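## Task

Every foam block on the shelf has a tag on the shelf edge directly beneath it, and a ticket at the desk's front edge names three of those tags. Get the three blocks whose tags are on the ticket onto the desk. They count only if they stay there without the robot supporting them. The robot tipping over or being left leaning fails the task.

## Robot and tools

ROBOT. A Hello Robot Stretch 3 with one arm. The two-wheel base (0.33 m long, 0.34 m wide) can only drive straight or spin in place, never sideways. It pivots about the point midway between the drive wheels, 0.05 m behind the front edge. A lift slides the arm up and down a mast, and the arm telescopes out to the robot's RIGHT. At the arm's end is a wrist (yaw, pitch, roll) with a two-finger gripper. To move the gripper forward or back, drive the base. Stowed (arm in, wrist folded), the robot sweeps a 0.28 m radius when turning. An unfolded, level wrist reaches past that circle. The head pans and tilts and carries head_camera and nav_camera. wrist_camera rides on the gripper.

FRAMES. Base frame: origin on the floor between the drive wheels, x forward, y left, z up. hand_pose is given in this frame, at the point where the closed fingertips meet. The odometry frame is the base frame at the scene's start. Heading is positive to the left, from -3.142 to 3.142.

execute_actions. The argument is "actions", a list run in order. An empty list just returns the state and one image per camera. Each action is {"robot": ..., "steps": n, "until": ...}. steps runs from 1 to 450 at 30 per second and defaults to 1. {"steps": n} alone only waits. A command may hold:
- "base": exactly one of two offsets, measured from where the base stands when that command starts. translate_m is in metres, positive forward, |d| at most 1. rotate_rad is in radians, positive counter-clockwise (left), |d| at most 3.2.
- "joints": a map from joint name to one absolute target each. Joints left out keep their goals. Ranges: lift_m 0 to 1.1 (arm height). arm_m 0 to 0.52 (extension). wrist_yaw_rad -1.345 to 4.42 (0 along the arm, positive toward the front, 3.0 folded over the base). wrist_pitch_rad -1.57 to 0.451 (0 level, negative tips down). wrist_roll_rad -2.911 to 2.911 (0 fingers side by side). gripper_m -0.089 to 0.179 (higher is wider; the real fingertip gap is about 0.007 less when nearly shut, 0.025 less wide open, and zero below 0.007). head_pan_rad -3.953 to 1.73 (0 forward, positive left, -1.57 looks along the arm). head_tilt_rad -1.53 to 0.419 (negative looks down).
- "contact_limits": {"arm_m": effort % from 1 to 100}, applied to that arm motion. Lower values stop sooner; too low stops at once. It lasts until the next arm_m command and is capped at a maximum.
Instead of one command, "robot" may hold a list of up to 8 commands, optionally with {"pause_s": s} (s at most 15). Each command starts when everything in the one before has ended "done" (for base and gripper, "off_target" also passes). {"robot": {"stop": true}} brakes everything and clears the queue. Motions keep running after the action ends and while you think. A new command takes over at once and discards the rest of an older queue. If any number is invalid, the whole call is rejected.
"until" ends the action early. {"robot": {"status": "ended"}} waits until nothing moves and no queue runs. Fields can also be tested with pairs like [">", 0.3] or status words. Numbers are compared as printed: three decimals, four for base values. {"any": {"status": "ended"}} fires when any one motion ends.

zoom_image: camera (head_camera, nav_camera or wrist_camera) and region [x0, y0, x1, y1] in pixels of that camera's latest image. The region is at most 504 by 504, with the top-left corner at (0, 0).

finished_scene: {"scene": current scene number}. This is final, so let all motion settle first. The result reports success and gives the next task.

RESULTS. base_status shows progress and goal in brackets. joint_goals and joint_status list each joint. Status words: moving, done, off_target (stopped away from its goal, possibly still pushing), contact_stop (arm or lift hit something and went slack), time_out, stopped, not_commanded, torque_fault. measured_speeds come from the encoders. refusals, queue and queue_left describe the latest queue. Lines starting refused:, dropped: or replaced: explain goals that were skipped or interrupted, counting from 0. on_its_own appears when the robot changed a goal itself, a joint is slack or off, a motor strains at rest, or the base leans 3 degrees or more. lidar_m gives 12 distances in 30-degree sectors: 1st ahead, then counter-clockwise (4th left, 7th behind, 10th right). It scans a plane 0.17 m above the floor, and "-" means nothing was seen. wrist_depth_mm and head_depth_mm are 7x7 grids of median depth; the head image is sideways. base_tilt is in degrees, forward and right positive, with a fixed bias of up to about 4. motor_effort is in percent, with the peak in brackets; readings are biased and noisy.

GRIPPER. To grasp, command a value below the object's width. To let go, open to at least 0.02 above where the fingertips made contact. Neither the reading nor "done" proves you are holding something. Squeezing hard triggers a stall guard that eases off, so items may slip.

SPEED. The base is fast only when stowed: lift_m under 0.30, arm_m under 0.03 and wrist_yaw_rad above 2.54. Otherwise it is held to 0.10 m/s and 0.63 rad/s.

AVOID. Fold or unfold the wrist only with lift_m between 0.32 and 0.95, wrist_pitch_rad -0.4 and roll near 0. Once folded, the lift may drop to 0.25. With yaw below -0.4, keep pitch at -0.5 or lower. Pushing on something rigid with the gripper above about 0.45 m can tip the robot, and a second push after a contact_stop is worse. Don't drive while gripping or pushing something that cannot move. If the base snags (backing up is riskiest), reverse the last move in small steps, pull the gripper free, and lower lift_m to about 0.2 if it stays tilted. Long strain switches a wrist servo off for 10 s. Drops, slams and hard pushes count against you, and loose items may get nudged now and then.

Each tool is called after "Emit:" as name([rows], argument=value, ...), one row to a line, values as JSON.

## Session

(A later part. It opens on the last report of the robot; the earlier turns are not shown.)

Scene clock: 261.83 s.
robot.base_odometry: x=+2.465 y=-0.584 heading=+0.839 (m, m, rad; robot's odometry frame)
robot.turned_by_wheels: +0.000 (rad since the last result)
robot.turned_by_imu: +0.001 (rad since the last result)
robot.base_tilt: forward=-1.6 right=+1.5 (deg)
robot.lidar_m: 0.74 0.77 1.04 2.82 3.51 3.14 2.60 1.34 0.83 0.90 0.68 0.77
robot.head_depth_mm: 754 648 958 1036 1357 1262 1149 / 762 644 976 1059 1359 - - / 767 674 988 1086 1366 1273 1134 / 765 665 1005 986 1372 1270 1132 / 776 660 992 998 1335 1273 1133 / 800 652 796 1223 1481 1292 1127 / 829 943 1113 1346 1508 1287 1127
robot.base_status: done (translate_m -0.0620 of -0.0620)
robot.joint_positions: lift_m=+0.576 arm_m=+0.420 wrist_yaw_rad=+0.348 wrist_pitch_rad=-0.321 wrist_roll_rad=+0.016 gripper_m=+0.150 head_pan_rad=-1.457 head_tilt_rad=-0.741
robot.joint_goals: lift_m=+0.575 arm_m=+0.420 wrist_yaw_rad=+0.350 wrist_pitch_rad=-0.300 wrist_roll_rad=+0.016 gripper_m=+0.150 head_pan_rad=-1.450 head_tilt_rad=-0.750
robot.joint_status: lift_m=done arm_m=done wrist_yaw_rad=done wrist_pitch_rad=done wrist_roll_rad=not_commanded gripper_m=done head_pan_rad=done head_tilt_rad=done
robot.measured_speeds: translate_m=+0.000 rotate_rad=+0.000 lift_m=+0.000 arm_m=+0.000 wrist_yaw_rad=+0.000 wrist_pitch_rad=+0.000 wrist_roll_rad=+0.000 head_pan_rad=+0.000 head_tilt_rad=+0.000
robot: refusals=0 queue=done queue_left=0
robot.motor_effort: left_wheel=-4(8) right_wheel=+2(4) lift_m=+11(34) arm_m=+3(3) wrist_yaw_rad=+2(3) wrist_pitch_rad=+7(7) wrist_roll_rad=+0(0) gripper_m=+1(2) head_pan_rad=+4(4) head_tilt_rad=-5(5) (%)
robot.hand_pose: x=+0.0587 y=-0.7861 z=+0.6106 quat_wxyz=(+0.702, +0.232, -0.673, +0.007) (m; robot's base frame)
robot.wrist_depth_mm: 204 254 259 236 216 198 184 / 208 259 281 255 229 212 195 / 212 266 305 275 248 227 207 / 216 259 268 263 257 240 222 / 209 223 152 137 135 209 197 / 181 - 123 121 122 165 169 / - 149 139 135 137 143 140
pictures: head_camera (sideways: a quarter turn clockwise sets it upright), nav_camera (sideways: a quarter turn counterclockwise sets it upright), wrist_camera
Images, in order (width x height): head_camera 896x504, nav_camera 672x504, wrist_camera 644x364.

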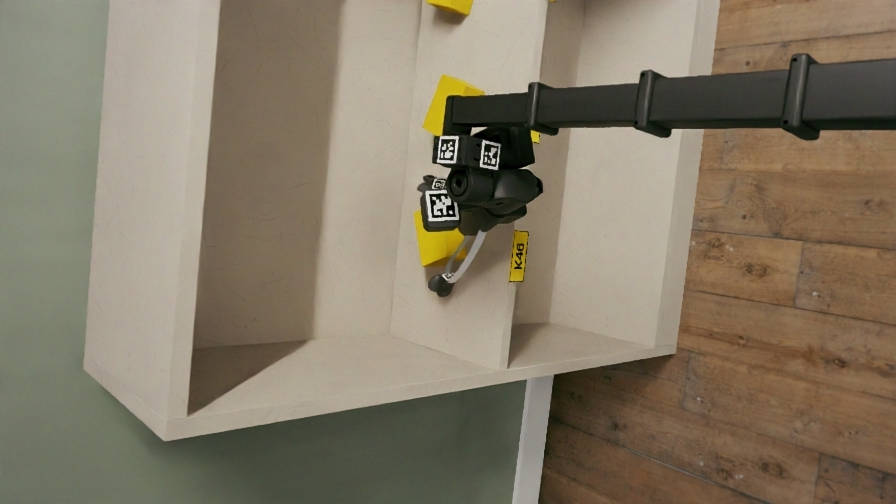

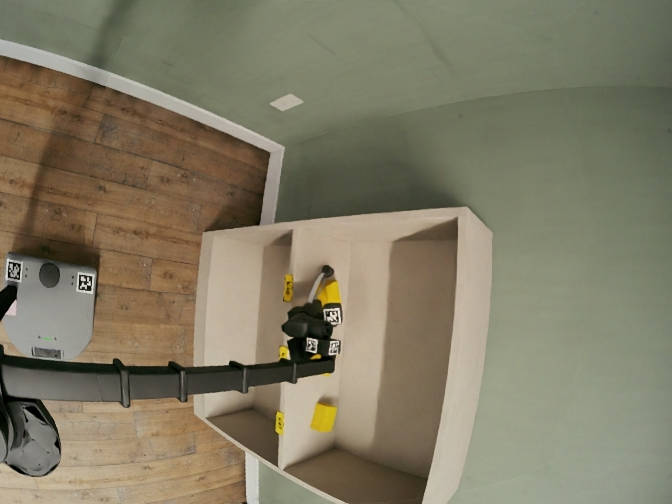

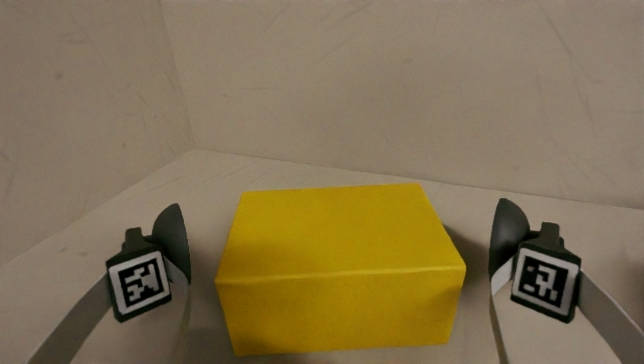

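Emit:
execute_actions([
  {"robot":[{"joints":{"arm_m":0.408,"lift_m":0.568}},{"joints":{"gripper_m":0.045}},{"pause_s":0.5},{"joints":{"lift_m":0.61}},{"joints":{"arm_m":0}},{"joints":{"wrist_yaw_rad":2.6,"lift_m":0.29}}],"steps":450,"until":{"robot":{"status":"ended"}}},
])

Emit:
execute_actions([
  {"robot":[{"base":{"rotate_rad":2.072}},{"base":{"translate_m":1}},{"base":{"translate_m":1}},{"base":{"translate_m":0.2}},{"base":{"translate_m":0.48},"joints":{"lift_m":0.9}},{"base":{"rotate_rad":1.09},"joints":{"wrist_yaw_rad":0,"lift_m":1.03,"head_tilt_rad":-0.6}},{"joints":{"arm_m":0.4}}],"steps":450,"until":{"robot":{"status":"ended"}}},
  {"steps":450,"until":{"robot":{"status":"ended"}}},
  {"steps":450,"until":{"robot":{"status":"ended"}}},
])

Scene clock: 280.27 s.
robot.base_odometry: x=+2.465 y=-0.584 heading=+0.839 (m, m, rad; robot's odometry frame)
robot.turned_by_wheels: +0.000 (rad since the last result)
robot.turned_by_imu: +0.002 (rad since the last result)
robot.base_tilt: forward=-1.6 right=+1.4 (deg)
robot.lidar_m: 0.74 0.77 1.04 2.83 3.51 3.13 2.60 1.34 0.83 0.90 0.68 0.77
robot.head_depth_mm: 754 651 960 1031 1359 1263 1145 / 761 645 972 973 1353 1267 1141 / 769 673 986 1023 1370 1275 1137 / 767 665 1002 1019 1377 1270 1140 / 778 658 992 1006 1334 1276 1134 / 800 651 794 1223 1482 1292 1126 / 824 949 1118 1349 1503 1278 1124
robot.base_status: done (translate_m -0.0620 of -0.0620)
robot.joint_positions: lift_m=+0.291 arm_m=+0.003 wrist_yaw_rad=+2.596 wrist_pitch_rad=-0.317 wrist_roll_rad=+0.016 gripper_m=+0.049 head_pan_rad=-1.457 head_tilt_rad=-0.741
robot.joint_goals: lift_m=+0.290 arm_m=+0.000 wrist_yaw_rad=+2.600 wrist_pitch_rad=-0.300 wrist_roll_rad=+0.016 gripper_m=+0.048 head_pan_rad=-1.450 head_tilt_rad=-0.750
robot.joint_status: lift_m=done arm_m=done wrist_yaw_rad=done wrist_pitch_rad=done wrist_roll_rad=not_commanded gripper_m=done head_pan_rad=done head_tilt_rad=done
robot.measured_speeds: translate_m=+0.000 rotate_rad=+0.000 lift_m=+0.000 arm_m=+0.000 wrist_yaw_rad=+0.000 wrist_pitch_rad=+0.000 wrist_roll_rad=+0.000 head_pan_rad=+0.000 head_tilt_rad=+0.000
robot: refusals=0 queue=done queue_left=0
robot.motor_effort: left_wheel=-3(4) right_wheel=+2(2) lift_m=+12(36) arm_m=-3(5) wrist_yaw_rad=+3(3) wrist_pitch_rad=+5(7) wrist_roll_rad=+0(0) gripper_m=-20(93) head_pan_rad=+4(4) head_tilt_rad=-4(4) (%)
robot.hand_pose: x=+0.1011 y=+0.0540 z=+0.3265 quat_wxyz=(+0.295, +0.708, -0.083, +0.637) (m; robot's base frame)
robot.wrist_depth_mm: - - - - 872 671 559 / - - - - 946 713 570 / - - - - 988 751 602 / 898 896 844 162 169 755 619 / 711 701 130 128 128 666 611 / 585 582 137 136 136 - 531 / 506 484 480 459 458 454 458
pictures: head_camera (sideways: a quarter turn clockwise sets it upright), nav_camera (sideways: a quarter turn counterclockwise sets it upright), wrist_camera
Images, in order (width x height): head_camera 896x504, nav_camera 672x504, wrist_camera 644x364.

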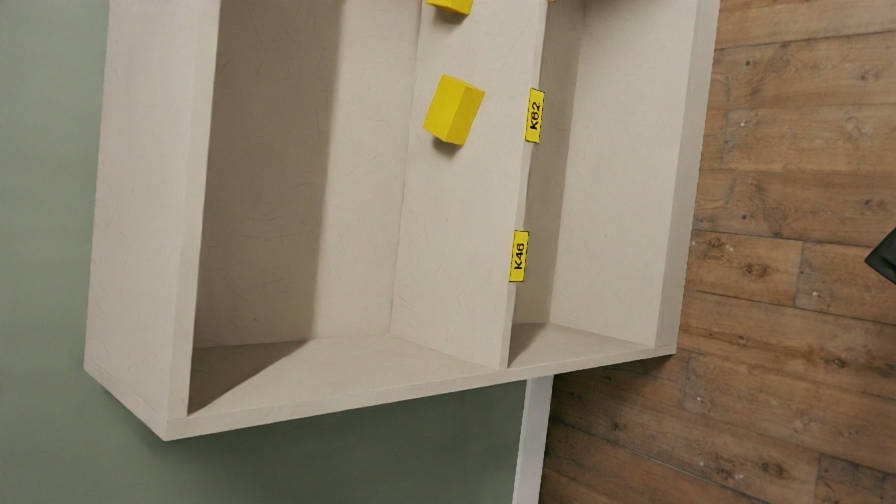

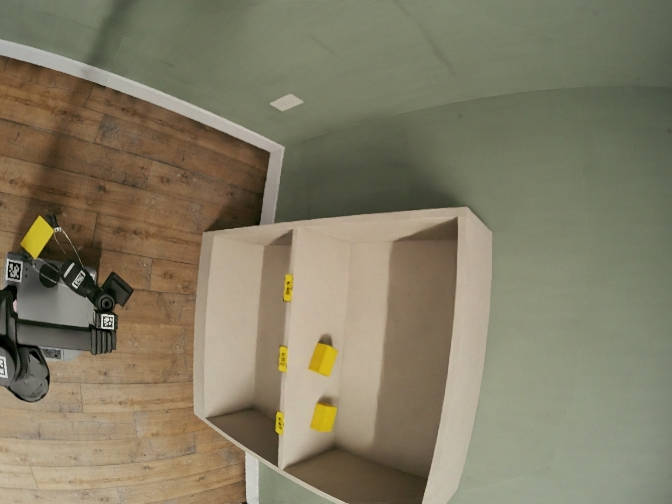

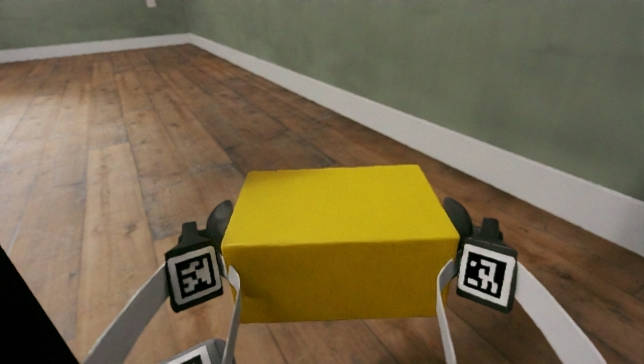

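Scene clock: 308.47 s.
robot.base_odometry: x=-0.144 y=+0.029 heading=-2.282 (m, m, rad; robot's odometry frame)
robot.turned_by_wheels: +3.162 (rad since the last result)
robot.turned_by_imu: +3.143 (rad since the last result)
robot.base_tilt: forward=-1.7 right=+1.4 (deg)
robot.lidar_m: 1.77 1.86 2.53 2.97 2.81 2.04 1.97 2.03 1.51 0.86 0.95 1.45
robot.head_depth_mm: 1157 1281 822 1685 1745 1426 1205 / 1166 - 812 1247 1669 1407 1201 / 1199 1297 764 1729 1666 1403 1199 / 1216 1289 796 1723 1648 1391 1188 / 1232 1267 752 1228 1636 1394 1190 / 1237 1249 824 1225 1588 1386 1177 / 1259 1227 817 1840 1658 1384 1174
robot.base_status: done (rotate_rad +1.0898 of +1.0900)
robot.joint_positions: lift_m=+1.029 arm_m=+0.400 wrist_yaw_rad=+0.002 wrist_pitch_rad=-0.318 wrist_roll_rad=+0.016 gripper_m=+0.049 head_pan_rad=-1.457 head_tilt_rad=-0.606
robot.joint_goals: lift_m=+1.030 arm_m=+0.400 wrist_yaw_rad=+0.000 wrist_pitch_rad=-0.300 wrist_roll_rad=+0.016 gripper_m=+0.048 head_pan_rad=-1.450 head_tilt_rad=-0.600
robot.joint_status: lift_m=done arm_m=done wrist_yaw_rad=done wrist_pitch_rad=done wrist_roll_rad=not_commanded gripper_m=done head_pan_rad=done head_tilt_rad=done
robot.measured_speeds: translate_m=+0.000 rotate_rad=+0.000 lift_m=+0.000 arm_m=+0.000 wrist_yaw_rad=+0.000 wrist_pitch_rad=+0.000 wrist_roll_rad=+0.000 head_pan_rad=+0.000 head_tilt_rad=+0.000
robot: refusals=0 queue=done queue_left=0
robot.motor_effort: left_wheel=-4(10) right_wheel=+3(8) lift_m=+35(37) arm_m=+3(1) wrist_yaw_rad=-1(2) wrist_pitch_rad=+6(6) wrist_roll_rad=+0(0) gripper_m=-19(19) head_pan_rad=+4(4) head_tilt_rad=+3(16) (%)
robot.hand_pose: x=-0.0210 y=-0.7804 z=+1.0650 quat_wxyz=(+0.693, +0.112, -0.703, -0.112) (m; robot's base frame)
robot.wrist_depth_mm: 737 731 727 725 723 725 727 / 819 789 794 770 769 778 791 / 628 619 611 579 569 801 866 / 458 448 429 164 169 415 902 / 358 352 130 128 128 339 325 / 239 295 137 136 136 - 270 / 227 244 241 231 230 234 232
pictures: head_camera (sideways: a quarter turn clockwise sets it upright), nav_camera (sideways: a quarter turn counterclockwise sets it upright), wrist_camera
Images, in order (width x height): head_camera 896x504, nav_camera 672x504, wrist_camera 644x364.

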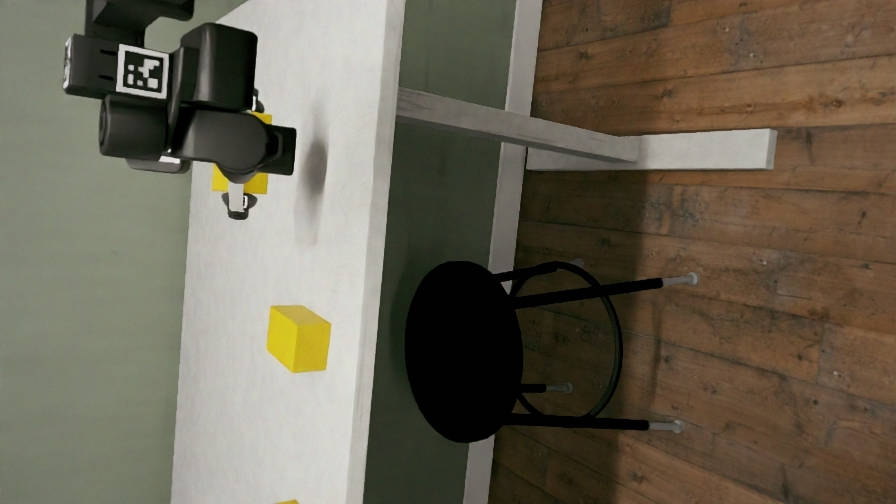

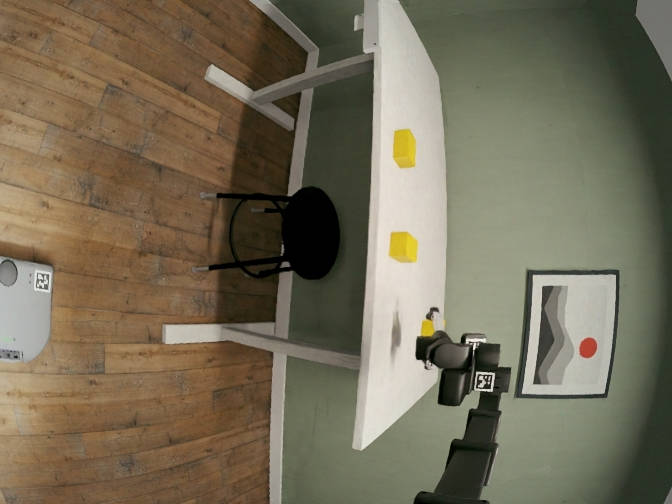

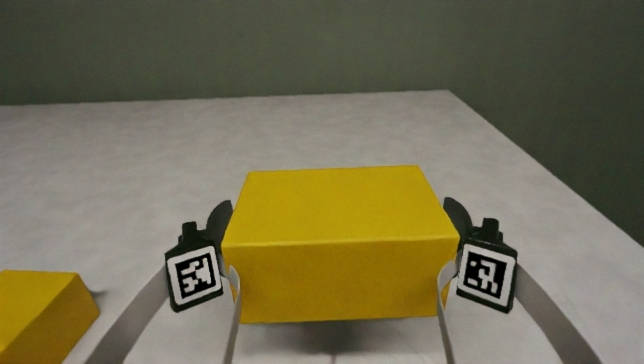

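Emit:
execute_actions([
  {"robot":[{"joints":{"lift_m":0.942}}],"steps":450,"until":{"robot":{"status":"ended"}}},
  {"robot":[{"joints":{"gripper_m":0.14}},{"joints":{"arm_m":0.27}}],"steps":450,"until":{"robot":{"status":"ended"}}},
])

Emit:
finished_scene(scene=2)

Scene clock: 316.17 s.
robot.base_odometry: x=-0.144 y=+0.029 heading=-2.282 (m, m, rad; robot's odometry frame)
robot.turned_by_wheels: +0.000 (rad since the last result)
robot.turned_by_imu: +0.001 (rad since the last result)
robot.base_tilt: forward=-1.7 right=+1.3 (deg)
robot.lidar_m: 1.77 1.85 2.53 2.98 2.81 2.04 1.96 2.04 1.51 0.86 0.95 1.44
robot.head_depth_mm: 1170 1255 - 1743 1740 1427 1207 / 1182 1259 - 1504 1666 1412 1199 / 1194 1267 806 1803 1665 1408 1197 / 1214 1278 822 1733 1646 1386 1188 / 1224 1275 754 1223 1647 1399 1184 / 1237 1253 826 1215 1589 1386 1178 / 1256 1228 820 1831 1674 1387 1179
robot.base_status: done (rotate_rad +1.0898 of +1.0900)
robot.joint_positions: lift_m=+0.943 arm_m=+0.270 wrist_yaw_rad=+0.002 wrist_pitch_rad=-0.318 wrist_roll_rad=+0.016 gripper_m=+0.140 head_pan_rad=-1.457 head_tilt_rad=-0.606
robot.joint_goals: lift_m=+0.942 arm_m=+0.270 wrist_yaw_rad=+0.000 wrist_pitch_rad=-0.300 wrist_roll_rad=+0.016 gripper_m=+0.140 head_pan_rad=-1.450 head_tilt_rad=-0.600
robot.joint_status: lift_m=done arm_m=done wrist_yaw_rad=done wrist_pitch_rad=done wrist_roll_rad=not_commanded gripper_m=done head_pan_rad=done head_tilt_rad=done
robot.measured_speeds: translate_m=+0.000 rotate_rad=+0.000 lift_m=+0.000 arm_m=+0.000 wrist_yaw_rad=+0.000 wrist_pitch_rad=+0.000 wrist_roll_rad=+0.000 head_pan_rad=+0.000 head_tilt_rad=+0.000
robot: refusals=0 queue=done queue_left=0
robot.motor_effort: left_wheel=-4(4) right_wheel=+2(2) lift_m=+11(34) arm_m=-4(5) wrist_yaw_rad=-1(1) wrist_pitch_rad=+6(6) wrist_roll_rad=+0(0) gripper_m=+1(83) head_pan_rad=+4(4) head_tilt_rad=+3(3) (%)
robot.hand_pose: x=-0.0210 y=-0.6512 z=+0.9782 quat_wxyz=(+0.693, +0.112, -0.703, -0.112) (m; robot's base frame)
robot.wrist_depth_mm: 870 871 857 854 847 835 859 / 635 599 573 558 532 580 899 / 259 319 363 246 317 335 329 / 250 272 264 251 252 250 244 / 215 222 208 205 201 208 198 / - - 639 - 745 - - / - 586 612 - - - -
pictures: head_camera (sideways: a quarter turn clockwise sets it upright), nav_camera (sideways: a quarter turn counterclockwise sets it upright), wrist_camera
Images, in order (width x height): head_camera 896x504, nav_camera 672x504, wrist_camera 644x364.

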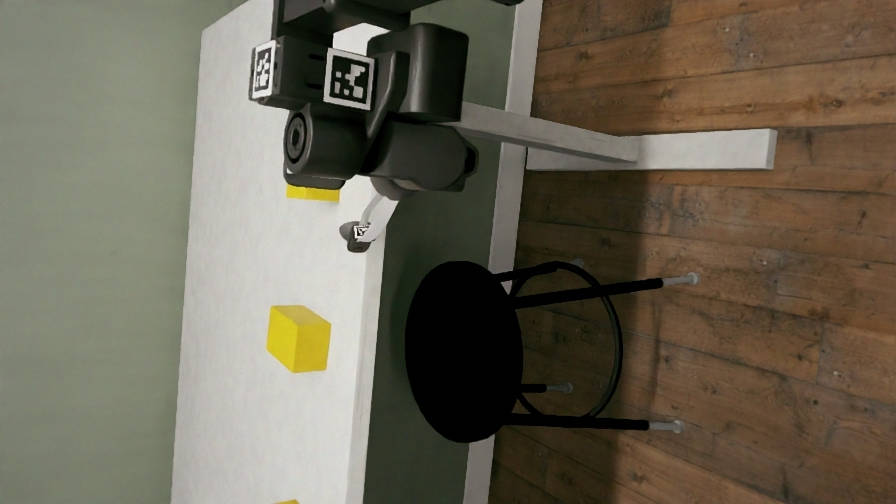

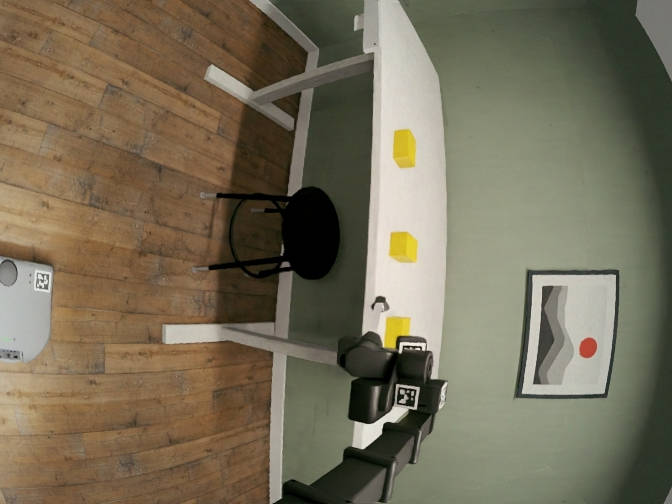

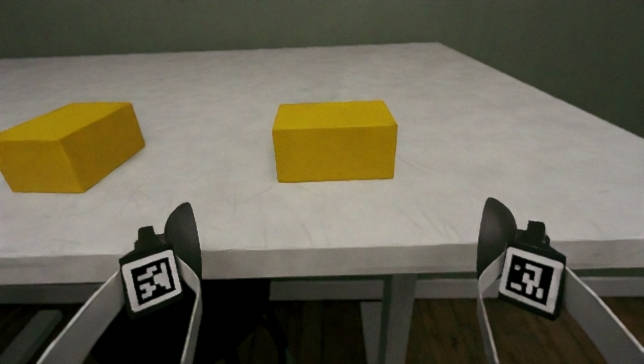

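The scene is finished: the task was done.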